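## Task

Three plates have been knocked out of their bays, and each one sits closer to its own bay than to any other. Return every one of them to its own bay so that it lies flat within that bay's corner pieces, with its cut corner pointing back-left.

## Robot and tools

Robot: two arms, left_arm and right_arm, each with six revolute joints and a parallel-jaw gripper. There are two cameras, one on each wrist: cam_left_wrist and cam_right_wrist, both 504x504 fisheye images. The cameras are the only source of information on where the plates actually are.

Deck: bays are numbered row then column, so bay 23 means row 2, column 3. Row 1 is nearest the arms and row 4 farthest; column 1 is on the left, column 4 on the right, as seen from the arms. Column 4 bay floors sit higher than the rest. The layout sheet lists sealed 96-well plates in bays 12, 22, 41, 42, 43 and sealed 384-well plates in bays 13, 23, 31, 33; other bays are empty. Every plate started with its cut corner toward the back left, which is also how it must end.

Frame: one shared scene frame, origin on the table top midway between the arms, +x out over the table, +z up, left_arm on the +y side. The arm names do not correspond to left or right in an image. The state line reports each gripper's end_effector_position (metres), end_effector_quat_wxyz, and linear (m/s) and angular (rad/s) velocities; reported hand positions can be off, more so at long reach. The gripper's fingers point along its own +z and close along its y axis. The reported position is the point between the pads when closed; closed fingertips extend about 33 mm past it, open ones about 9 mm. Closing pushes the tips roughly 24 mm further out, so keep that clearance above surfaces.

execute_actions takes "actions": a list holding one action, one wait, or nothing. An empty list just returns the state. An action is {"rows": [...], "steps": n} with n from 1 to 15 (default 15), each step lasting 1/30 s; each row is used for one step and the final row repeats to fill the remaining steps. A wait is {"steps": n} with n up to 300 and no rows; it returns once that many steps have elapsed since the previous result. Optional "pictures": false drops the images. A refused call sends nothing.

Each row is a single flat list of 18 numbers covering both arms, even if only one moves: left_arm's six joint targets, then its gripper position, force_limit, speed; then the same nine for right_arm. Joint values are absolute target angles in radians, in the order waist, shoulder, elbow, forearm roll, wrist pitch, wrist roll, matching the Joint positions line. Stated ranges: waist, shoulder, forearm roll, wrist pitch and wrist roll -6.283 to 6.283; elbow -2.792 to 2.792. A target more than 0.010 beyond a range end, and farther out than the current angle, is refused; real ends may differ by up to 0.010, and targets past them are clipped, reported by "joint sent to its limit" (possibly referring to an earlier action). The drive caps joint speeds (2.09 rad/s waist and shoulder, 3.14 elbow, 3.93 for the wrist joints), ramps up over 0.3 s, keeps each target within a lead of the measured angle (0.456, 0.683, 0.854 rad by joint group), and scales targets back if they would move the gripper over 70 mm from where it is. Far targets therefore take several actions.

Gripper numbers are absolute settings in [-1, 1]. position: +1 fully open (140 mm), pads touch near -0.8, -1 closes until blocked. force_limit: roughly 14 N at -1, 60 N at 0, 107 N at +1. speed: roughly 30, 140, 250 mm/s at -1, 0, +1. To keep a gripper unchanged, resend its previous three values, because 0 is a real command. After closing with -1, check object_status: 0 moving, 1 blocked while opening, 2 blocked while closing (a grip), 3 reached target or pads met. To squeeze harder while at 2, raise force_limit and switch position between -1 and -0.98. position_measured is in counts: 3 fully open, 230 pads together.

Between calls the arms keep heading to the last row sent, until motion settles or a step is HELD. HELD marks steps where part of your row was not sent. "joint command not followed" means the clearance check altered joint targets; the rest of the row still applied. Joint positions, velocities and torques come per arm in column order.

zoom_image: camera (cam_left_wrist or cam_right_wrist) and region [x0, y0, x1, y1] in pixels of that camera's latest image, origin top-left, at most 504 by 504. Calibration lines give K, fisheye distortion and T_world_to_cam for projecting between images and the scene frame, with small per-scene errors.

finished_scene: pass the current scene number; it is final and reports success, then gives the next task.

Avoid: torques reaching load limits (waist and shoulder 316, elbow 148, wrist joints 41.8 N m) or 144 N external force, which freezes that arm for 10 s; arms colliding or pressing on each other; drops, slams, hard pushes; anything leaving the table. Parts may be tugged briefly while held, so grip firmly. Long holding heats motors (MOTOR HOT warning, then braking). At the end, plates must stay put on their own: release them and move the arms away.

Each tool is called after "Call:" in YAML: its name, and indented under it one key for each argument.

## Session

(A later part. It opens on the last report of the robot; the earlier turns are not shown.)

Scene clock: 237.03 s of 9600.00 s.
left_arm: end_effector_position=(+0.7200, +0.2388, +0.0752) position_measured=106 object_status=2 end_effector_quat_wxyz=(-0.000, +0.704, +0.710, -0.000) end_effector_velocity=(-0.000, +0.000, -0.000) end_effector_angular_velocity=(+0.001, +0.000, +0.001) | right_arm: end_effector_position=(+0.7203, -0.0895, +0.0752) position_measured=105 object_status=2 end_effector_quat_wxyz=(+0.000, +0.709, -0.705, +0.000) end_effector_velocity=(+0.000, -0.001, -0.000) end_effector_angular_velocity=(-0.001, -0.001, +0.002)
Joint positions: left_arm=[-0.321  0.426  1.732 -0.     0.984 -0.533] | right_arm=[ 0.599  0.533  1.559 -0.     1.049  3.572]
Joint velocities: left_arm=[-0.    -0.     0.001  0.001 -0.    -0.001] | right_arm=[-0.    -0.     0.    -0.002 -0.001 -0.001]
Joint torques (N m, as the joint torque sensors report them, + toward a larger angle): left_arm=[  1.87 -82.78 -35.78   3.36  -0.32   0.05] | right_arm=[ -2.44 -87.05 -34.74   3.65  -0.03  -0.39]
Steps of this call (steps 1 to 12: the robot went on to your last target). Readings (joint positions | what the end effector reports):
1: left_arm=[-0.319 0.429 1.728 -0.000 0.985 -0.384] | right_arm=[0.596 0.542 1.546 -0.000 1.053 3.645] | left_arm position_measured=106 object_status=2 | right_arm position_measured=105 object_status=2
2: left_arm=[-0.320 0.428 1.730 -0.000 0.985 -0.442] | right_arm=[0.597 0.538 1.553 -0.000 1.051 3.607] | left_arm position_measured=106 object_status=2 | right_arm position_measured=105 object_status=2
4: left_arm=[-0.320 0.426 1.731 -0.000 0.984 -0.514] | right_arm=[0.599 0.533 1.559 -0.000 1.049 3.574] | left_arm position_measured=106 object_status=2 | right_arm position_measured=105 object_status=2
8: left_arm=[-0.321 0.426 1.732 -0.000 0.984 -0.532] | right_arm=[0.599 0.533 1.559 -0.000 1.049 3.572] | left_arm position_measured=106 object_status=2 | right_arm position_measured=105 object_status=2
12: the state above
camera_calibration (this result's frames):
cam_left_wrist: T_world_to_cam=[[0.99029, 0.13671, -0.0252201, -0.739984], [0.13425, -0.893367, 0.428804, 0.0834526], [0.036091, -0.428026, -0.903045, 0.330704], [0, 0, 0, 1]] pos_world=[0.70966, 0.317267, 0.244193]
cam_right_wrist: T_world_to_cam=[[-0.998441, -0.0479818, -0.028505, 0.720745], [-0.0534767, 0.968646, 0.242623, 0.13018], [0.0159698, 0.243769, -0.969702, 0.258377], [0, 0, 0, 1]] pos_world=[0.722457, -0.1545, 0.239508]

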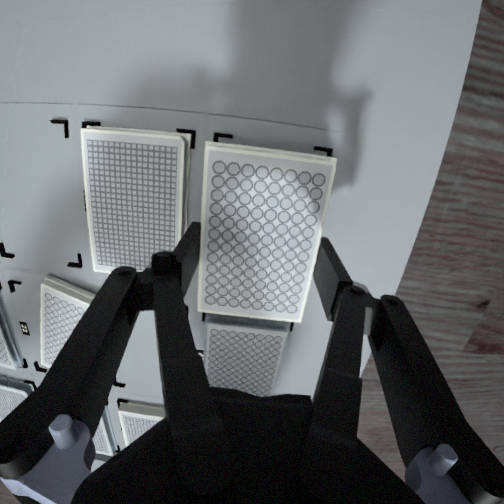

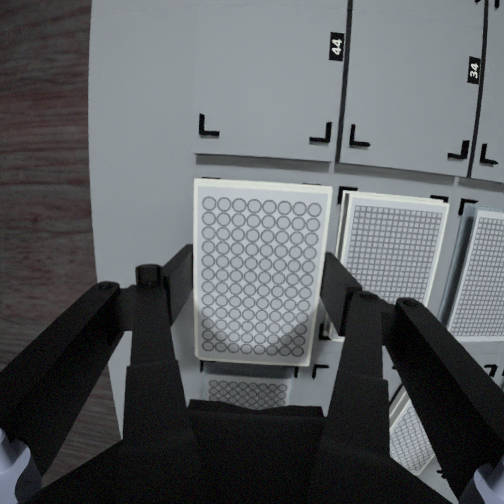

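Call:
execute_actions:
  actions:
    - {"rows":[[-0.3206,0.4439,1.7462,0,0.9515,-0.5326,-1,0,-0.5,0.5988,0.5500,1.5733,0,1.0184,3.572,-1,0,-0.5]],"steps":12}

Call:
zoom_image:
  camera: "cam_left_wrist"
  region: [150,100,390,340]

Call:
zoom_image:
  camera: "cam_right_wrist"
  region: [150,110,390,350]

Scene clock: 245.43 s of 9600.00 s.
left_arm: end_effector_position=(+0.7198, +0.2389, +0.0554) position_measured=106 object_status=2 end_effector_quat_wxyz=(+0.000, +0.704, +0.710, +0.000) end_effector_velocity=(-0.000, +0.000, -0.000) end_effector_angular_velocity=(+0.000, +0.000, -0.001) | right_arm: end_effector_position=(+0.7203, -0.0893, +0.0552) position_measured=105 object_status=2 end_effector_quat_wxyz=(-0.000, +0.709, -0.705, -0.000) end_effector_velocity=(-0.001, +0.001, -0.001) end_effector_angular_velocity=(+0.000, +0.002, +0.000)
Joint positions: left_arm=[-0.321  0.444  1.746  0.     0.952 -0.533] | right_arm=[0.599 0.55  1.573 0.    1.018 3.572]
Joint velocities: left_arm=[-0.     0.     0.    -0.     0.     0.001] | right_arm=[ 0.001  0.001  0.001  0.001  0.    -0.   ]
Joint torques (N m, as the joint torque sensors report them, + toward a larger angle): left_arm=[ -0.47 -79.7  -35.75   3.27  -0.51   0.02] | right_arm=[ -2.12 -88.9  -33.72   3.55   0.03  -0.35]
Steps of this call (steps 1 to 30: the robot went on to your last target; steps 31 to 90: nothing new was sent; then 5.00 s passed at rest; steps 91 to 102: all 12 steps of this action). Readings (joint positions | what the end effector reports):
91: left_arm=[-0.321 0.426 1.732 0.000 0.984 -0.533] | right_arm=[0.599 0.533 1.560 0.000 1.048 3.572] | left_arm position_measured=106 object_status=2 | right_arm position_measured=105 object_status=2
92: left_arm=[-0.321 0.430 1.735 0.000 0.975 -0.533] | right_arm=[0.599 0.537 1.563 0.000 1.040 3.572] | left_arm position_measured=106 object_status=2 | right_arm position_measured=105 object_status=2
94: left_arm=[-0.321 0.443 1.746 0.000 0.954 -0.533] | right_arm=[0.599 0.549 1.573 0.000 1.021 3.572] | left_arm position_measured=106 object_status=2 | right_arm position_measured=105 object_status=2
98: left_arm=[-0.321 0.444 1.746 0.000 0.952 -0.533] | right_arm=[0.599 0.550 1.573 0.000 1.018 3.572] | left_arm position_measured=106 object_status=2 | right_arm position_measured=105 object_status=2
102: the state above
camera_calibration (this result's frames):
cam_left_wrist: T_world_to_cam=[[0.99029, 0.13672, -0.0251655, -0.740319], [0.134236, -0.893363, 0.428817, 0.0920145], [0.0361461, -0.428031, -0.903041, 0.31288], [0, 0, 0, 1]] pos_world=[0.709469, 0.317341, 0.224456]
cam_right_wrist: T_world_to_cam=[[-0.998451, -0.0478681, -0.0283611, 0.720193], [-0.0533356, 0.968587, 0.242888, 0.134732], [0.0158436, 0.244024, -0.96964, 0.239085], [0, 0, 0, 1]] pos_world=[0.722476, -0.154368, 0.219528]

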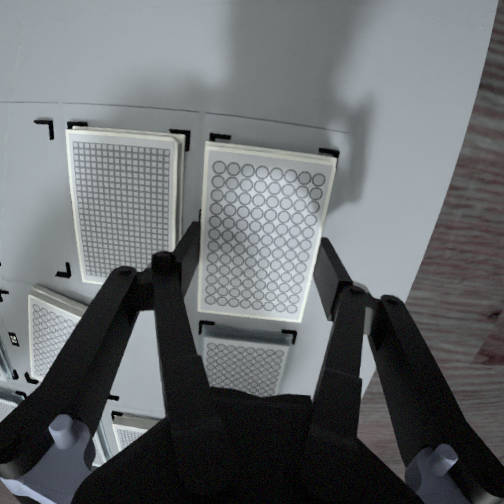

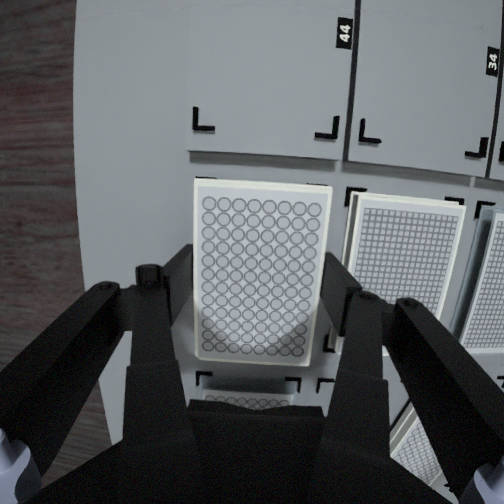

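Region (150, 100, 390, 340) of cam_left_wrist's 504x504 image, scaled by 2.100, with more detail than that image has.

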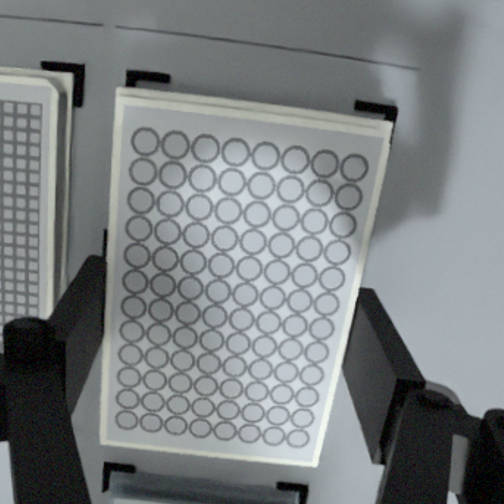

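Region (150, 110, 390, 350) of cam_right_wrist's 504x504 image, scaled by 2.100, with more detail than that image has.

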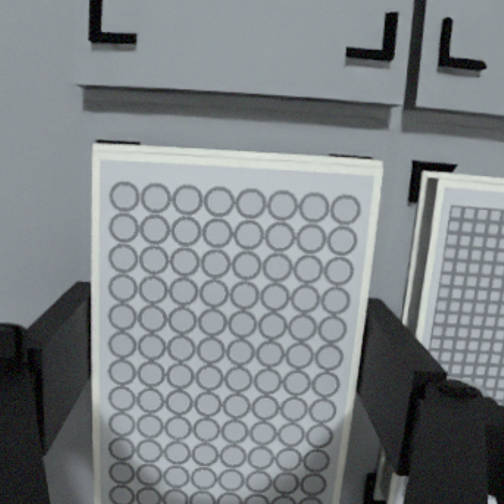

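Call:
execute_actions:
  actions:
    - {"rows":[[-0.3193,0.4526,1.7475,0,0.9415,-0.523,-1,0,-0.5,0.5988,0.5558,1.5782,0,1.0077,3.572,-1,0,-0.5]],"steps":10}

Call:
zoom_image:
  camera: "cam_left_wrist"
  region: [150,100,390,340]

Call:
zoom_image:
  camera: "cam_right_wrist"
  region: [150,140,390,380]

Scene clock: 257.90 s of 9600.00 s.
left_arm: end_effector_position=(+0.7216, +0.2389, +0.0486) position_measured=106 object_status=2 end_effector_quat_wxyz=(+0.000, +0.707, +0.707, -0.000) end_effector_velocity=(+0.001, -0.000, +0.001) end_effector_angular_velocity=(-0.001, -0.001, -0.001) | right_arm: end_effector_position=(+0.7203, -0.0895, +0.0482) position_measured=105 object_status=2 end_effector_quat_wxyz=(+0.000, +0.709, -0.705, +0.000) end_effector_velocity=(-0.000, +0.000, -0.000) end_effector_angular_velocity=(+0.001, +0.001, +0.000)
Joint positions: left_arm=[-0.319  0.453  1.747 -0.     0.942 -0.523] | right_arm=[ 0.599  0.556  1.578 -0.     1.008  3.572]
Joint velocities: left_arm=[-0.    -0.    -0.001  0.    -0.     0.001] | right_arm=[ 0.     0.     0.     0.001  0.    -0.001]
Joint torques (N m, as the joint torque sensors report them, + toward a larger angle): left_arm=[ -2.29 -83.35 -34.39   3.43  -0.43   0.28] | right_arm=[ -3.08 -87.96 -33.81   3.5    0.02  -0.23]
Steps of this call (steps 1 to 15: the robot went on to your last target; steps 16 to 90: nothing new was sent; then 9.13 s passed at rest; steps 91 to 100: all 10 steps of this action). Readings (joint positions | what the end effector reports):
91: left_arm=[-0.321 0.444 1.746 -0.000 0.951 -0.533] | right_arm=[0.599 0.550 1.573 -0.000 1.018 3.572] | left_arm position_measured=106 object_status=2 | right_arm position_measured=105 object_status=2
92: left_arm=[-0.320 0.447 1.746 -0.000 0.947 -0.529] | right_arm=[0.599 0.552 1.575 -0.000 1.013 3.572] | left_arm position_measured=106 object_status=2 | right_arm position_measured=105 object_status=2
94: left_arm=[-0.319 0.452 1.747 -0.000 0.942 -0.524] | right_arm=[0.599 0.556 1.578 -0.000 1.008 3.572] | left_arm position_measured=106 object_status=2 | right_arm position_measured=105 object_status=2
98: left_arm=[-0.319 0.453 1.747 -0.000 0.942 -0.523] | right_arm=[0.599 0.556 1.578 -0.000 1.008 3.572] | left_arm position_measured=106 object_status=2 | right_arm position_measured=105 object_status=2
100: the state above
camera_calibration (this result's frames):
cam_left_wrist: T_world_to_cam=[[0.991364, 0.128692, -0.0252153, -0.741165], [0.127012, -0.894388, 0.42888, 0.100202], [0.0326412, -0.428378, -0.90301, 0.309223], [0, 0, 0, 1]] pos_world=[0.711944, 0.317466, 0.217568]
cam_right_wrist: T_world_to_cam=[[-0.998439, -0.0480421, -0.0284837, 0.719977], [-0.0535281, 0.968671, 0.242509, 0.136814], [0.0159407, 0.243655, -0.969731, 0.232249], [0, 0, 0, 1]] pos_world=[0.722474, -0.154528, 0.212548]

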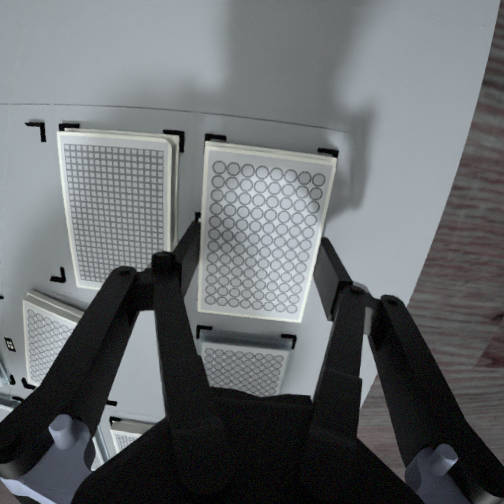

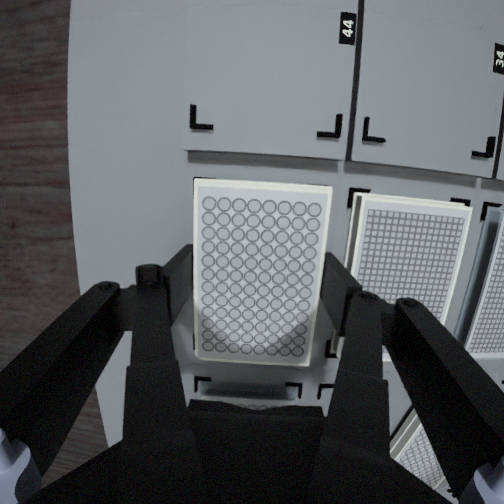

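Region (150, 100, 390, 340) of cam_left_wrist's 504x504 image, scaled by 2.100, with more detail than that image has.

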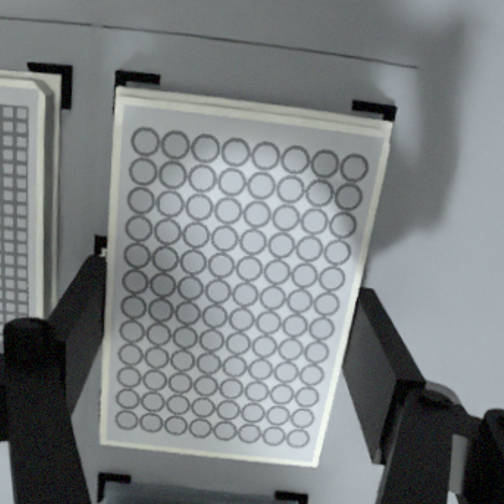

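Region (150, 140, 390, 380) of cam_right_wrist's 504x504 image, scaled by 2.100, with more detail than that image has.

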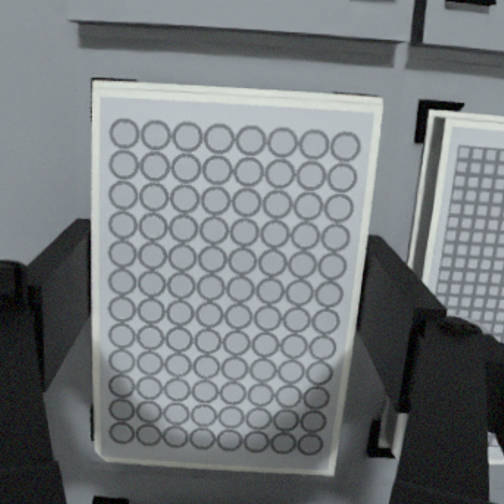

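Call:
execute_actions:
  actions:
    - {"rows":[[-0.3175,0.4517,1.7490,0,0.9409,-0.5212,-1,0,-0.5,0.6010,0.5570,1.5761,0,1.0086,3.5742,-1,0,-0.5],[-0.3175,0.4517,1.7490,0,0.9409,-0.5212,-1,0,-0.5,0.6010,0.5570,1.5761,0,1.0086,3.5742,-1,0,-0.5],[-0.3175,0.4517,1.7490,0,0.9409,-0.5212,-1,0,-0.5,0.6010,0.5570,1.5761,0,1.0086,3.5742,-1,0,-0.5],[-0.3175,0.4517,1.7490,0,0.9409,-0.5212,-1,0,-0.5,0.6010,0.5570,1.5761,0,1.0086,3.5742,-1,0,-0.5],[-0.3175,0.4517,1.7490,0,0.9409,-0.5212,-1,0,-0.5,0.6010,0.5570,1.5761,0,1.0086,3.5742,-1,0,-0.5],[-0.3175,0.4553,1.7519,0,0.9344,-0.5212,-1,0,-0.5,0.6010,0.5603,1.5789,0,1.0025,3.5742,-1,0,-0.5]],"steps":14}

Call:
zoom_image:
  camera: "cam_left_wrist"
  region: [150,100,390,340]

Call:
zoom_image:
  camera: "cam_right_wrist"
  region: [150,140,390,380]

Scene clock: 281.30 s of 9600.00 s.
left_arm: end_effector_position=(+0.7215, +0.2405, +0.0447) position_measured=106 object_status=2 end_effector_quat_wxyz=(+0.000, +0.707, +0.707, +0.000) end_effector_velocity=(-0.001, +0.000, -0.001) end_effector_angular_velocity=(+0.000, +0.001, +0.000) | right_arm: end_effector_position=(+0.7202, -0.0875, +0.0443) position_measured=105 object_status=2 end_effector_quat_wxyz=(+0.000, +0.709, -0.705, -0.000) end_effector_velocity=(+0.001, +0.000, +0.001) end_effector_angular_velocity=(+0.001, -0.002, -0.001)
Joint positions: left_arm=[-0.317  0.455  1.752  0.     0.934 -0.521] | right_arm=[0.601 0.56  1.579 0.    1.003 3.574]
Joint velocities: left_arm=[ 0.     0.     0.001 -0.    -0.     0.   ] | right_arm=[ 0.    -0.    -0.001 -0.    -0.     0.001]
Joint torques (N m, as the joint torque sensors report them, + toward a larger angle): left_arm=[  0.05 -84.87 -35.32   3.48  -0.22   0.05] | right_arm=[ -1.66 -89.   -33.67   3.67   0.1   -0.34]
Steps of this call (steps 1 to 15: the robot went on to your last target; steps 16 to 90: nothing new was sent; then 19.93 s passed at rest; steps 91 to 104: all 14 steps of this action). Readings (joint positions | what the end effector reports):
91: left_arm=[-0.319 0.453 1.748 0.000 0.941 -0.523] | right_arm=[0.599 0.556 1.578 0.000 1.008 3.572] | left_arm position_measured=106 object_status=2 | right_arm position_measured=105 object_status=2
92: left_arm=[-0.318 0.453 1.748 0.000 0.941 -0.522] | right_arm=[0.600 0.556 1.577 0.000 1.008 3.573] | left_arm position_measured=106 object_status=2 | right_arm position_measured=105 object_status=2
94: left_arm=[-0.318 0.452 1.749 0.000 0.941 -0.521] | right_arm=[0.601 0.557 1.576 0.000 1.008 3.574] | left_arm position_measured=106 object_status=2 | right_arm position_measured=105 object_status=2
98: left_arm=[-0.317 0.454 1.752 0.000 0.936 -0.521] | right_arm=[0.601 0.560 1.578 0.000 1.004 3.574] | left_arm position_measured=106 object_status=2 | right_arm position_measured=105 object_status=2
104: the state above
camera_calibration (this result's frames):
cam_left_wrist: T_world_to_cam=[[0.991388, 0.128526, -0.0251163, -0.741338], [0.126822, -0.894447, 0.428814, 0.103496], [0.0326484, -0.428306, -0.903044, 0.306373], [0, 0, 0, 1]] pos_world=[0.711825, 0.319075, 0.213668]
cam_right_wrist: T_world_to_cam=[[-0.998447, -0.0479446, -0.0283868, 0.719845], [-0.0534125, 0.968637, 0.24267, 0.135752], [0.0158618, 0.243809, -0.969693, 0.228023], [0, 0, 0, 1]] pos_world=[0.72236, -0.152576, 0.208604]

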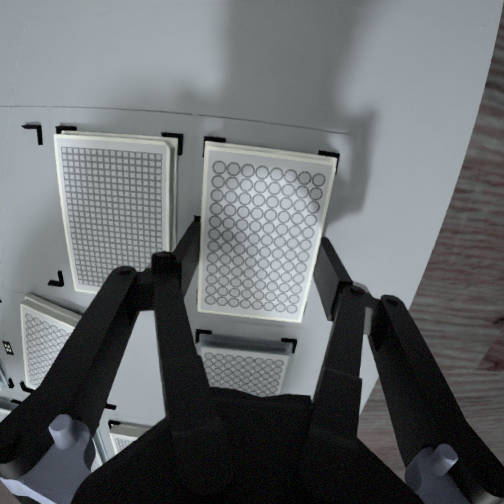

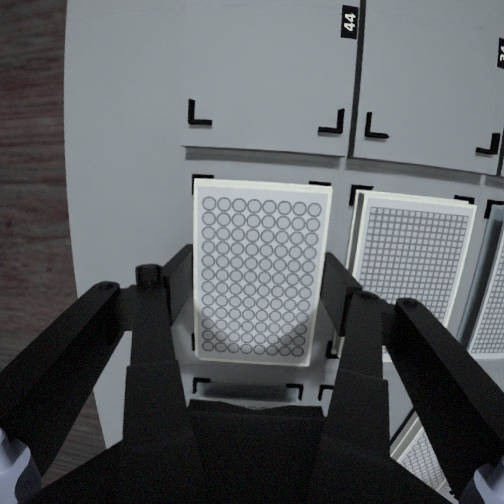

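Region (150, 100, 390, 340) of cam_left_wrist's 504x504 image, scaled by 2.100, with more detail than that image has.

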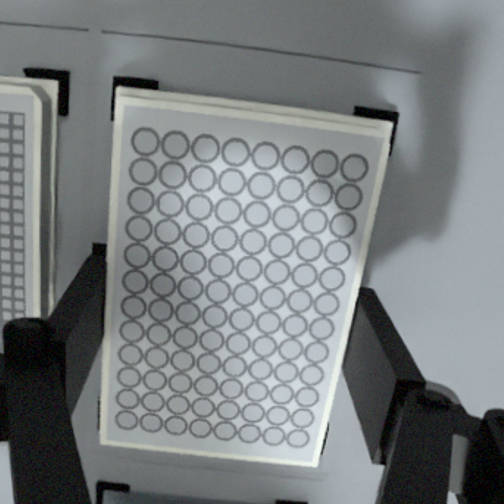

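Region (150, 140, 390, 380) of cam_right_wrist's 504x504 image, scaled by 2.100, with more detail than that image has.

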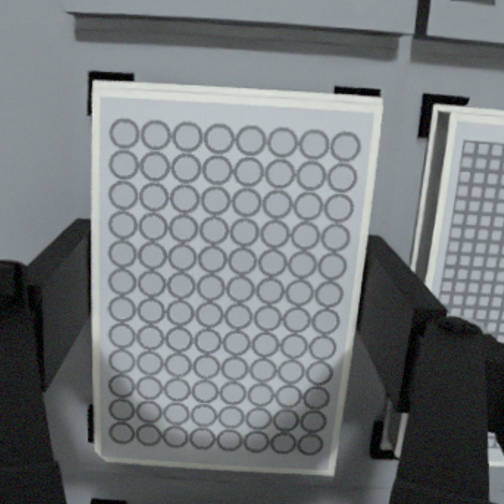

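Call:
execute_actions:
  actions:
    - {"rows":[[-0.3175,0.4553,1.7519,0,0.9344,-0.5212,-1,0,-0.5,0.6004,0.5615,1.5768,0,1.0034,3.5736,-1,0,-0.5],[-0.3175,0.4553,1.7519,0,0.9344,-0.5212,-1,0,-0.5,0.6004,0.5615,1.5768,0,1.0034,3.5736,-1,0,-0.5],[-0.3175,0.4553,1.7519,0,0.9344,-0.5212,-1,0,-0.5,0.6004,0.5615,1.5768,0,1.0034,3.5736,-1,0,-0.5],[-0.3175,0.4553,1.7519,0,0.9344,-0.5212,-1,0,-0.5,0.6004,0.5615,1.5768,0,1.0034,3.5736,-1,0,-0.5],[-0.3175,0.4580,1.7541,0,0.9295,-0.5212,-1,0,-0.5,0.6004,0.5640,1.5789,0,0.9988,3.5736,-1,0,-0.5]],"steps":14}

Call:
zoom_image:
  camera: "cam_left_wrist"
  region: [150,100,390,340]

Call:
zoom_image:
  camera: "cam_right_wrist"
  region: [150,140,390,380]

Scene clock: 290.10 s of 9600.00 s.
left_arm: end_effector_position=(+0.7213, +0.2406, +0.0417) position_measured=106 object_status=2 end_effector_quat_wxyz=(+0.000, +0.707, +0.707, -0.000) end_effector_velocity=(-0.001, +0.000, +0.000) end_effector_angular_velocity=(+0.000, +0.000, +0.000) | right_arm: end_effector_position=(+0.7212, -0.0876, +0.0413) position_measured=105 object_status=2 end_effector_quat_wxyz=(+0.000, +0.709, -0.705, +0.000) end_effector_velocity=(+0.000, -0.001, -0.000) end_effector_angular_velocity=(-0.001, +0.000, -0.000)
Joint positions: left_arm=[-0.317  0.458  1.754 -0.     0.93  -0.521] | right_arm=[ 0.6    0.564  1.579 -0.     0.999  3.574]
Joint velocities: left_arm=[ 0.    -0.001  0.001 -0.     0.    -0.   ] | right_arm=[-0.001 -0.     0.001 -0.001 -0.    -0.   ]
Joint torques (N m, as the joint torque sensors report them, + toward a larger angle): left_arm=[  1.59 -83.31 -34.49   3.32  -0.45   0.42] | right_arm=[ -2.63 -89.5  -33.76   3.42  -0.01  -0.21]
Steps of this call (steps 1 to 15: the robot went on to your last target; steps 16 to 90: nothing new was sent; then 5.33 s passed at rest; steps 91 to 104: all 14 steps of this action). Readings (joint positions | what the end effector reports):
91: left_arm=[-0.317 0.455 1.752 -0.000 0.934 -0.521] | right_arm=[0.601 0.560 1.579 -0.000 1.002 3.574] | left_arm position_measured=106 object_status=2 | right_arm position_measured=105 object_status=2
92: left_arm=[-0.317 0.455 1.752 -0.000 0.934 -0.521] | right_arm=[0.601 0.561 1.578 -0.000 1.003 3.574] | left_arm position_measured=106 object_status=2 | right_arm position_measured=105 object_status=2
94: left_arm=[-0.317 0.455 1.752 -0.000 0.934 -0.521] | right_arm=[0.601 0.561 1.577 -0.000 1.003 3.574] | left_arm position_measured=106 object_status=2 | right_arm position_measured=105 object_status=2
98: left_arm=[-0.317 0.458 1.754 -0.000 0.930 -0.521] | right_arm=[0.600 0.564 1.579 -0.000 0.999 3.574] | left_arm position_measured=106 object_status=2 | right_arm position_measured=105 object_status=2
104: the state above
camera_calibration (this result's frames):
cam_left_wrist: T_world_to_cam=[[0.991378, 0.128584, -0.0252217, -0.741284], [0.126918, -0.894421, 0.428838, 0.104755], [0.0325827, -0.428342, -0.903029, 0.303754], [0, 0, 0, 1]] pos_world=[0.7117, 0.319123, 0.21068]
cam_right_wrist: T_world_to_cam=[[-0.998442, -0.0480219, -0.0284296, 0.720727], [-0.0534963, 0.968659, 0.242567, 0.1367], [0.0158901, 0.24371, -0.969718, 0.225126], [0, 0, 0, 1]] pos_world=[0.723339, -0.15267, 0.20564]

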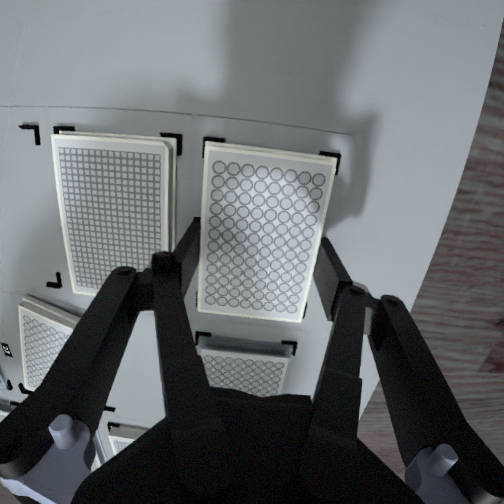

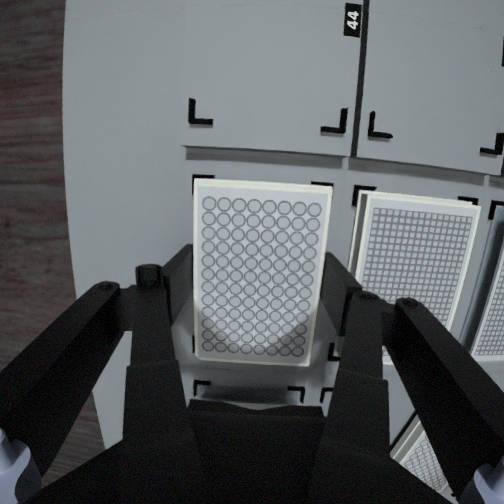

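Region (150, 100, 390, 340) of cam_left_wrist's 504x504 image, scaled by 2.100, with more detail than that image has.

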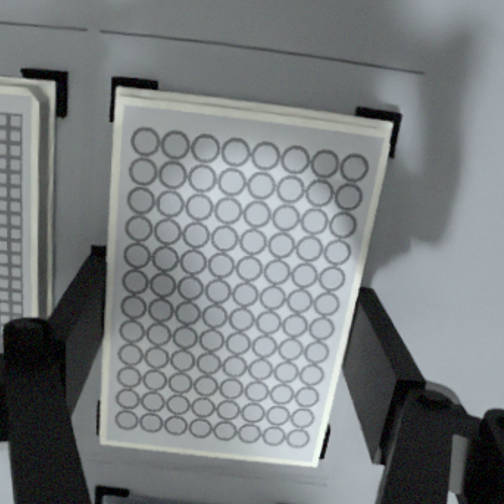

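Region (150, 140, 390, 380) of cam_right_wrist's 504x504 image, scaled by 2.100, with more detail than that image has.

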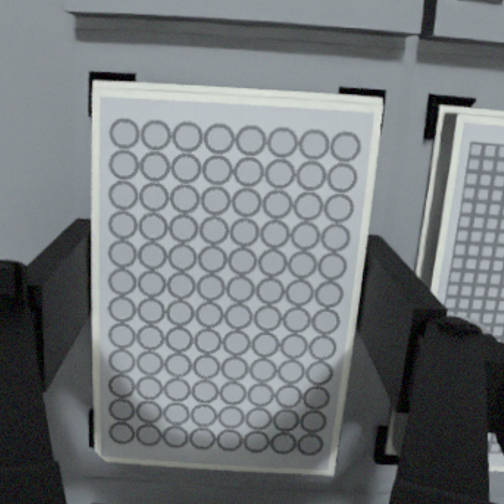

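Call:
execute_actions:
  actions:
    - {"rows":[[-0.3175,0.4594,1.7552,0,0.9270,-0.5212,-1,0,-0.5,0.6004,0.5653,1.5800,0,0.9965,3.5736,-1,0,-0.5]],"steps":8}
  pictures: false

Scene clock: 295.63 s of 9600.00 s.
left_arm: end_effector_position=(+0.7213, +0.2406, +0.0402) position_measured=106 object_status=2 end_effector_quat_wxyz=(-0.000, +0.707, +0.707, +0.000) end_effector_velocity=(-0.001, +0.000, -0.001) end_effector_angular_velocity=(+0.001, +0.001, -0.001) | right_arm: end_effector_position=(+0.7211, -0.0877, +0.0398) position_measured=105 object_status=2 end_effector_quat_wxyz=(+0.000, +0.709, -0.705, -0.000) end_effector_velocity=(-0.000, +0.000, +0.000) end_effector_angular_velocity=(+0.002, +0.001, -0.001)
Joint positions: left_arm=[-0.318  0.459  1.755  0.     0.927 -0.521] | right_arm=[ 0.6    0.565  1.58  -0.     0.997  3.574]
Joint velocities: left_arm=[-0.     0.     0.001  0.     0.     0.001] | right_arm=[-0.    -0.     0.     0.002  0.    -0.   ]
Joint torques (N m, as the joint torque sensors report them, + toward a larger angle): left_arm=[  0.2  -83.25 -35.18   3.06  -0.27  -0.08] | right_arm=[ -2.18 -89.44 -33.88   3.55   0.14  -0.26]
Steps of this call (steps 1 to 15: the robot went on to your last target; steps 16 to 90: nothing new was sent; then 2.27 s passed at rest; steps 91 to 98: all 8 steps of this action). Readings (joint positions | what the end effector reports):
91: left_arm=[-0.318 0.458 1.754 0.000 0.929 -0.521] | right_arm=[0.600 0.564 1.579 -0.000 0.999 3.574] | left_arm position_measured=106 object_status=2 | right_arm position_measured=105 object_status=2
92: left_arm=[-0.318 0.459 1.755 0.000 0.928 -0.521] | right_arm=[0.600 0.565 1.579 -0.000 0.998 3.574] | left_arm position_measured=106 object_status=2 | right_arm position_measured=105 object_status=2
94: left_arm=[-0.318 0.459 1.755 0.000 0.927 -0.521] | right_arm=[0.600 0.565 1.580 -0.000 0.997 3.574] | left_arm position_measured=106 object_status=2 | right_arm position_measured=105 object_status=2
98: the state above

Call:
execute_actions:
  actions:
    - {"rows":[[-0.3175,0.4608,1.7563,0,0.9245,-0.5212,-1,0,-0.5,0.6004,0.5666,1.5811,0,0.9942,3.5736,-1,0,-0.5]],"steps":8}
  pictures: false

Scene clock: 299.57 s of 9600.00 s.
left_arm: end_effector_position=(+0.7213, +0.2406, +0.0387) position_measured=106 object_status=2 end_effector_quat_wxyz=(+0.000, +0.707, +0.707, +0.000) end_effector_velocity=(+0.000, +0.000, -0.000) end_effector_angular_velocity=(+0.000, -0.000, +0.001) | right_arm: end_effector_position=(+0.7211, -0.0877, +0.0383) position_measured=105 object_status=2 end_effector_quat_wxyz=(+0.000, +0.709, -0.705, -0.000) end_effector_velocity=(-0.000, -0.000, -0.000) end_effector_angular_velocity=(-0.001, +0.001, -0.000)
Joint positions: left_arm=[-0.318  0.461  1.756 -0.     0.924 -0.521] | right_arm=[0.6   0.566 1.581 0.    0.994 3.574]
Joint velocities: left_arm=[ 0.     0.001 -0.001  0.     0.    -0.001] | right_arm=[ 0.     0.     0.    -0.001  0.     0.001]
Joint torques (N m, as the joint torque sensors report them, + toward a larger angle): left_arm=[ -0.65 -75.5  -29.38   3.15   0.44   0.3 ] | right_arm=[ -1.77 -69.87 -24.58   3.72  -0.43  -0.4 ]
Steps of this call (steps 1 to 15: the robot went on to your last target; steps 16 to 90: nothing new was sent; then 0.67 s passed at rest; steps 91 to 98: all 8 steps of this action). Readings (joint positions | what the end effector reports):
91: left_arm=[-0.318 0.459 1.755 -0.000 0.927 -0.521] | right_arm=[0.600 0.565 1.580 0.000 0.996 3.574] | left_arm position_measured=106 object_status=2 | right_arm position_measured=105 object_status=2
92: left_arm=[-0.318 0.460 1.756 -0.000 0.926 -0.521] | right_arm=[0.600 0.566 1.581 0.000 0.995 3.574] | left_arm position_measured=106 object_status=2 | right_arm position_measured=105 object_status=2
94: left_arm=[-0.318 0.461 1.756 -0.000 0.925 -0.521] | right_arm=[0.600 0.566 1.581 0.000 0.994 3.574] | left_arm position_measured=106 object_status=2 | right_arm position_measured=105 object_status=2
98: the state above

Touchdown. Release.

Call:
execute_actions:
  actions:
    - {"rows":[[-0.3175,0.4594,1.7552,0,0.9270,-0.5212,0.33,0,-0.5,0.6004,0.5653,1.5800,0,0.9965,3.5736,0.33,0,-0.5]],"steps":12}

Scene clock: 304.43 s of 9600.00 s.
left_arm: end_effector_position=(+0.7213, +0.2406, +0.0401) position_measured=87 object_status=0 end_effector_quat_wxyz=(-0.000, +0.707, +0.707, -0.000) end_effector_velocity=(-0.000, +0.000, -0.000) end_effector_angular_velocity=(-0.000, -0.000, +0.001) | right_arm: end_effector_position=(+0.7211, -0.0877, +0.0397) position_measured=87 object_status=0 end_effector_quat_wxyz=(+0.000, +0.709, -0.705, -0.000) end_effector_velocity=(-0.000, -0.000, +0.000) end_effector_angular_velocity=(-0.001, -0.000, +0.001)
Joint positions: left_arm=[-0.317  0.459  1.755  0.     0.927 -0.521] | right_arm=[ 0.6    0.565  1.58  -0.     0.996  3.574]
Joint velocities: left_arm=[-0.    -0.     0.001 -0.    -0.001 -0.001] | right_arm=[ 0.    -0.001  0.001 -0.001  0.    -0.   ]
Joint torques (N m, as the joint torque sensors report them, + toward a larger angle): left_arm=[ -0.36 -82.25 -33.37   3.62  -0.31  -0.1 ] | right_arm=[ -2.1  -88.73 -33.33   3.52   0.04  -0.3 ]
Steps of this call (steps 1 to 15: the robot went on to your last target; steps 16 to 90: nothing new was sent; then 1.47 s passed at rest; steps 91 to 102: all 12 steps of this action). Readings (joint positions | what the end effector reports):
91: left_arm=[-0.317 0.461 1.756 0.000 0.925 -0.521] | right_arm=[0.600 0.567 1.581 0.000 0.994 3.574] | left_arm position_measured=106 object_status=0 | right_arm position_measured=105 object_status=0
92: left_arm=[-0.317 0.461 1.756 0.000 0.926 -0.521] | right_arm=[0.600 0.567 1.581 -0.000 0.995 3.574] | left_arm position_measured=106 object_status=0 | right_arm position_measured=105 object_status=0
94: left_arm=[-0.317 0.460 1.756 0.000 0.927 -0.521] | right_arm=[0.600 0.566 1.580 -0.000 0.996 3.574] | left_arm position_measured=95 object_status=0 | right_arm position_measured=94 object_status=0
98: left_arm=[-0.317 0.460 1.755 0.000 0.927 -0.521] | right_arm=[0.600 0.566 1.580 -0.000 0.996 3.574] | left_arm position_measured=87 object_status=0 | right_arm position_measured=87 object_status=0
102: the state above
camera_calibration (this result's frames):
cam_left_wrist: T_world_to_cam=[[0.991382, 0.128546, -0.0252434, -0.741264], [0.126896, -0.894458, 0.428768, 0.105495], [0.0325374, -0.428276, -0.903062, 0.302405], [0, 0, 0, 1]] pos_world=[0.71165, 0.31916, 0.209146]
cam_right_wrist: T_world_to_cam=[[-0.998447, -0.0480129, -0.0282401, 0.720589], [-0.0534402, 0.968678, 0.242502, 0.137103], [0.0157123, 0.243635, -0.96974, 0.223656], [0, 0, 0, 1]] pos_world=[0.723283, -0.152702, 0.20399]

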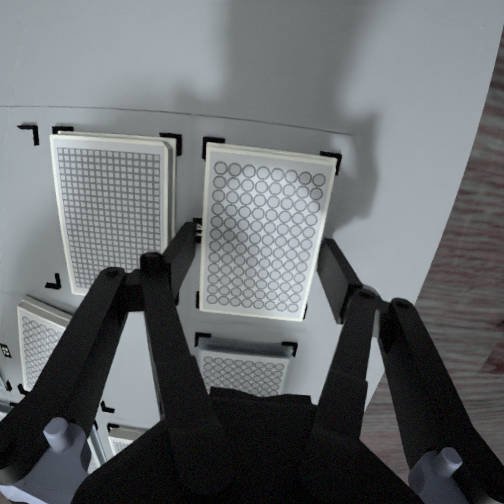

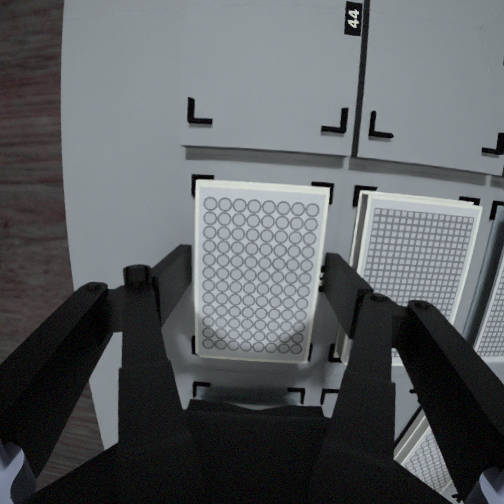

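Call:
execute_actions:
  actions:
    - {"rows":[[-0.3175,0.4278,1.7297,0,0.9841,-0.5212,0.33,0,0,0.6004,0.5361,1.5557,0,1.0499,3.5736,0.33,0,0],[-0.3175,0.4278,1.7297,0,0.9841,-0.5212,0.33,0,0,0.6004,0.5361,1.5557,0,1.0499,3.5736,0.33,0,0],[-0.3175,0.4278,1.7297,0,0.9841,-0.5212,0.33,0,0,0.6004,0.5361,1.5557,0,1.0499,3.5736,0.33,0,0],[-0.3175,0.4278,1.7297,0,0.9841,-0.5212,0.33,0,0,0.6004,0.5361,1.5557,0,1.0499,3.5736,0.33,0,0],[-0.3175,0.4278,1.7297,0,0.9841,-0.5212,0.33,0,0,0.6004,0.5361,1.5557,0,1.0499,3.5736,0.33,0,0],[-0.3175,0.4278,1.7297,0,0.9841,-0.5212,0.33,0,0,0.6004,0.5361,1.5557,0,1.0499,3.5736,0.33,0,0],[-0.3175,0.4278,1.7297,0,0.9841,-0.5212,0.33,0,0,0.6004,0.5361,1.5557,0,1.0499,3.5736,0.33,0,0],[-0.3175,0.38,1.72,0,1.0416,-0.5212,0.33,0,0,0.1,0.3,1.55,0,1.2916,3.0,0.33,0,0],[-0.3175,0.38,1.72,0,1.0416,-0.5212,0.33,0,0,0.1,0.3,1.55,0,1.2916,3.0,0.33,0,0],[-0.6745,0.2832,1.7817,0,1.0767,-0.878,0.5,0,0,0.1,0.3,1.55,0,1.2916,3.0,0.33,0,0]],"steps":15}
  pictures: false

Call:
execute_actions:
  actions:
    - {"steps":20}

Scene clock: 322.00 s of 9600.00 s.
left_arm: end_effector_position=(+0.6789, +0.1985, +0.1124) position_measured=66 object_status=0 end_effector_quat_wxyz=(+0.003, +0.707, +0.707, +0.001) end_effector_velocity=(-0.343, -0.385, +0.113) end_effector_angular_velocity=(-0.016, -0.016, -0.011) | right_arm: end_effector_position=(+0.7451, -0.1805, +0.1220) position_measured=87 object_status=3 end_effector_quat_wxyz=(+0.000, +0.717, -0.697, -0.000) end_effector_velocity=(+0.092, -0.473, +0.226) end_effector_angular_velocity=(+0.003, -0.004, +0.073)
Joint positions: left_arm=[-0.399  0.369  1.739  0.     1.028 -0.602] | right_arm=[0.48  0.477 1.555 0.    1.11  3.43 ]
Joint velocities: left_arm=[-0.724 -0.231  0.103 -0.     0.106 -0.713] | right_arm=[-0.609 -0.282 -0.009  0.001  0.287 -0.683]
Joint torques (N m, as the joint torque sensors report them, + toward a larger angle): left_arm=[ 17.65 -97.63 -39.51   3.83  -0.47  -0.14] | right_arm=[ -5.25 -86.96 -35.43   3.9    0.32  -0.02]
Steps of this call (steps 1 to 15: the robot went on to your last target; steps 16 to 90: nothing new was sent; then 14.07 s passed at rest; steps 91 to 105: all 15 steps of this action). Readings (joint positions | what the end effector reports):
91: left_arm=[-0.317 0.459 1.755 -0.000 0.927 -0.521] | right_arm=[0.600 0.565 1.580 -0.000 0.997 3.574] | left_arm position_measured=87 object_status=3 | right_arm position_measured=87 object_status=3
92: left_arm=[-0.317 0.455 1.752 -0.000 0.936 -0.521] | right_arm=[0.600 0.561 1.577 -0.000 1.006 3.574] | left_arm position_measured=87 object_status=3 | right_arm position_measured=87 object_status=3
94: left_arm=[-0.317 0.433 1.734 0.000 0.974 -0.521] | right_arm=[0.600 0.540 1.559 0.000 1.041 3.574] | left_arm position_measured=87 object_status=3 | right_arm position_measured=87 object_status=3
98: left_arm=[-0.317 0.427 1.730 0.000 0.984 -0.521] | right_arm=[0.600 0.536 1.556 0.000 1.050 3.573] | left_arm position_measured=87 object_status=3 | right_arm position_measured=87 object_status=3
105: the state above

Scene clock: 322.67 s of 9600.00 s.
left_arm: end_effector_position=(+0.5295, +0.0801, +0.1501) position_measured=66 object_status=3 end_effector_quat_wxyz=(-0.000, +0.707, +0.707, -0.000) end_effector_velocity=(-0.001, -0.001, +0.001) end_effector_angular_velocity=(-0.002, -0.002, +0.000) | right_arm: end_effector_position=(+0.7312, -0.4690, +0.2582) position_measured=87 object_status=3 end_effector_quat_wxyz=(-0.000, +0.734, -0.679, +0.000) end_effector_velocity=(-0.004, -0.010, +0.005) end_effector_angular_velocity=(+0.001, +0.003, +0.011)
Joint positions: left_arm=[-0.674  0.283  1.782 -0.     1.077 -0.878] | right_arm=[0.1   0.3   1.55  0.    1.291 3.001]
Joint velocities: left_arm=[-0.001 -0.002  0.    -0.    -0.001 -0.001] | right_arm=[-0.015 -0.007  0.     0.001  0.01  -0.026]
Joint torques (N m, as the joint torque sensors report them, + toward a larger angle): left_arm=[ -3.63 -68.28 -38.38   3.53  -0.65   0.17] | right_arm=[ 12.42 -54.55 -33.84   3.93   0.32  -0.17]
Steps of this call (steps 1 to 20: the robot went on to your last target). Readings (joint positions | what the end effector reports):
1: left_arm=[-0.423 0.361 1.742 0.000 1.033 -0.626] | right_arm=[0.460 0.468 1.554 0.000 1.120 3.407] | left_arm position_measured=66 object_status=0 | right_arm position_measured=87 object_status=3
2: left_arm=[-0.446 0.354 1.746 0.000 1.037 -0.649] | right_arm=[0.439 0.458 1.554 0.000 1.130 3.384] | left_arm position_measured=66 object_status=0 | right_arm position_measured=87 object_status=3
4: left_arm=[-0.494 0.339 1.754 0.000 1.045 -0.697] | right_arm=[0.398 0.439 1.553 0.000 1.150 3.337] | left_arm position_measured=66 object_status=3 | right_arm position_measured=87 object_status=3
8: left_arm=[-0.590 0.309 1.769 0.000 1.062 -0.793] | right_arm=[0.314 0.400 1.553 0.000 1.189 3.243] | left_arm position_measured=66 object_status=3 | right_arm position_measured=87 object_status=3
20: the state above
camera_calibration (this result's frames):
cam_left_wrist: T_world_to_cam=[[0.991398, 0.128421, -0.0252503, -0.527684], [0.126786, -0.894473, 0.42877, -0.0608047], [0.0324772, -0.428284, -0.903061, 0.339306], [0, 0, 0, 1]] pos_world=[0.519835, 0.158697, 0.319161]
cam_right_wrist: T_world_to_cam=[[-0.992306, -0.120399, -0.0288692, 0.680331], [-0.123803, 0.962184, 0.24264, 0.502374], [-0.00143618, 0.244347, -0.969687, 0.541199], [0, 0, 0, 1]] pos_world=[0.738069, -0.533705, 0.422538]

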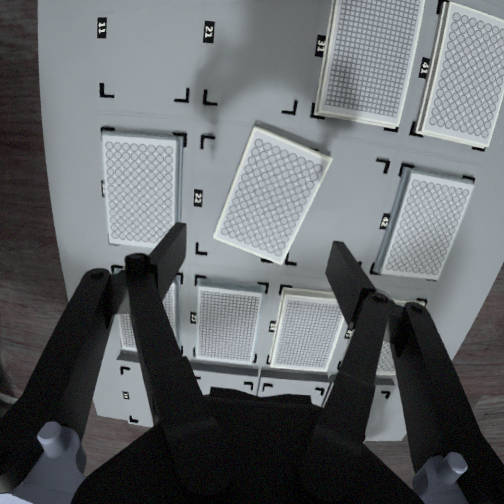

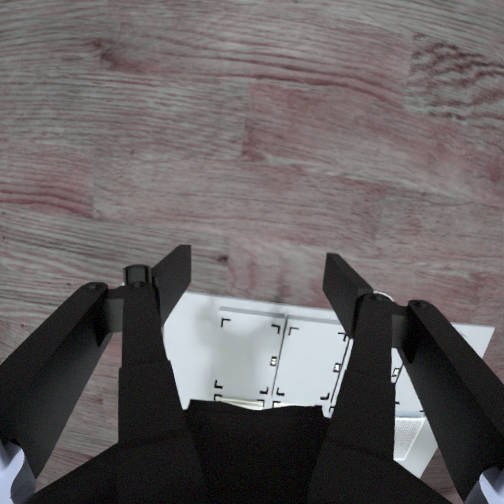

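Call:
zoom_image:
  camera: "cam_left_wrist"
  region: [170,100,350,280]

Region (170, 100, 350, 280) of cam_left_wrist's 504x504 image, scaled by 2.800, with more detail than that image has.

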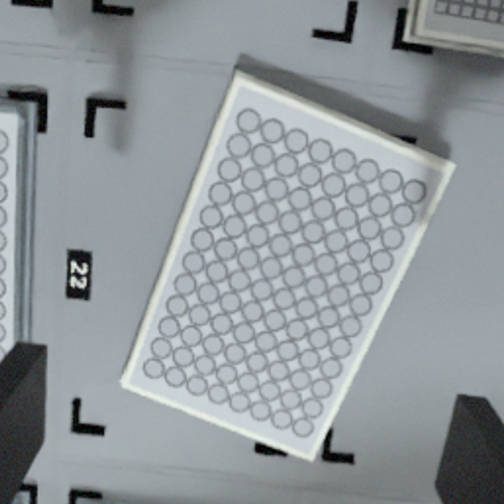

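Call:
execute_actions:
  actions:
    - {"rows":[[-0.661,0.3470,1.8394,0,0.9552,-0.610,0.45,0,0,0.1,0.3,1.55,0,1.2916,3.0,0.33,0,0]],"steps":13}

Scene clock: 350.07 s of 9600.00 s.
left_arm: end_effector_position=(+0.5372, +0.0848, +0.0802) position_measured=72 object_status=0 end_effector_quat_wxyz=(-0.000, +0.791, +0.612, +0.000) end_effector_velocity=(-0.000, -0.000, -0.000) end_effector_angular_velocity=(-0.000, -0.000, -0.001) | right_arm: end_effector_position=(+0.7311, -0.4693, +0.2582) position_measured=87 object_status=3 end_effector_quat_wxyz=(+0.000, +0.734, -0.679, -0.000) end_effector_velocity=(+0.000, -0.000, +0.000) end_effector_angular_velocity=(-0.000, -0.000, -0.001)
Joint positions: left_arm=[-0.661  0.347  1.839  0.     0.955 -0.61 ] | right_arm=[ 0.1    0.3    1.55  -0.     1.292  3.   ]
Joint velocities: left_arm=[-0.    -0.     0.001 -0.    -0.001  0.002] | right_arm=[-0.     0.    -0.    -0.    -0.     0.001]
Joint torques (N m, as the joint torque sensors report them, + toward a larger angle): left_arm=[ -0.18 -67.67 -34.09   3.31  -0.19  -0.12] | right_arm=[ -2.03 -68.36 -38.31   4.18   0.05  -0.36]
Steps of this call (steps 1 to 30: the robot went on to your last target; steps 31 to 90: nothing new was sent; then 23.97 s passed at rest; steps 91 to 103: all 13 steps of this action). Readings (joint positions | what the end effector reports):
91: left_arm=[-0.675 0.283 1.782 0.000 1.077 -0.878] | right_arm=[0.100 0.300 1.550 -0.000 1.292 3.000] | left_arm position_measured=66 object_status=0 | right_arm position_measured=87 object_status=3
92: left_arm=[-0.674 0.285 1.783 0.000 1.073 -0.870] | right_arm=[0.100 0.300 1.550 -0.000 1.292 3.000] | left_arm position_measured=69 object_status=0 | right_arm position_measured=87 object_status=3
94: left_arm=[-0.671 0.299 1.796 0.000 1.046 -0.810] | right_arm=[0.100 0.300 1.550 -0.000 1.292 3.000] | left_arm position_measured=72 object_status=0 | right_arm position_measured=87 object_status=3
98: left_arm=[-0.662 0.343 1.836 0.000 0.964 -0.630] | right_arm=[0.100 0.300 1.550 -0.000 1.292 3.000] | left_arm position_measured=72 object_status=0 | right_arm position_measured=87 object_status=3
103: the state above
camera_calibration (this result's frames):
cam_left_wrist: T_world_to_cam=[[0.991806, -0.125245, -0.0252108, -0.516455], [-0.102447, -0.897583, 0.428777, 0.095773], [-0.0763308, -0.422681, -0.903058, 0.335902], [0, 0, 0, 1]] pos_world=[0.547674, 0.16326, 0.249254]
cam_right_wrist: T_world_to_cam=[[-0.992258, -0.12088, -0.0285047, 0.67977], [-0.124181, 0.962135, 0.242643, 0.502885], [-0.00190548, 0.244304, -0.969697, 0.541601], [0, 0, 0, 1]] pos_world=[0.737988, -0.533988, 0.422543]

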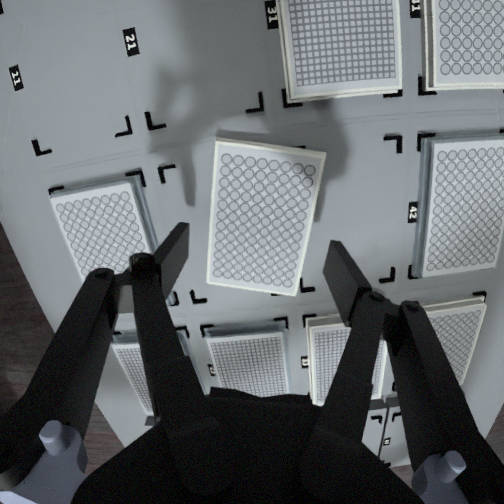

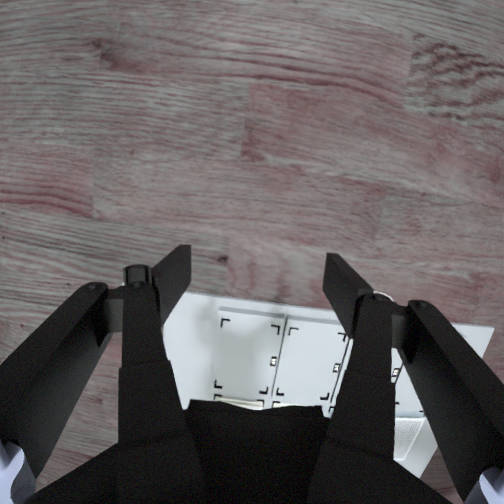

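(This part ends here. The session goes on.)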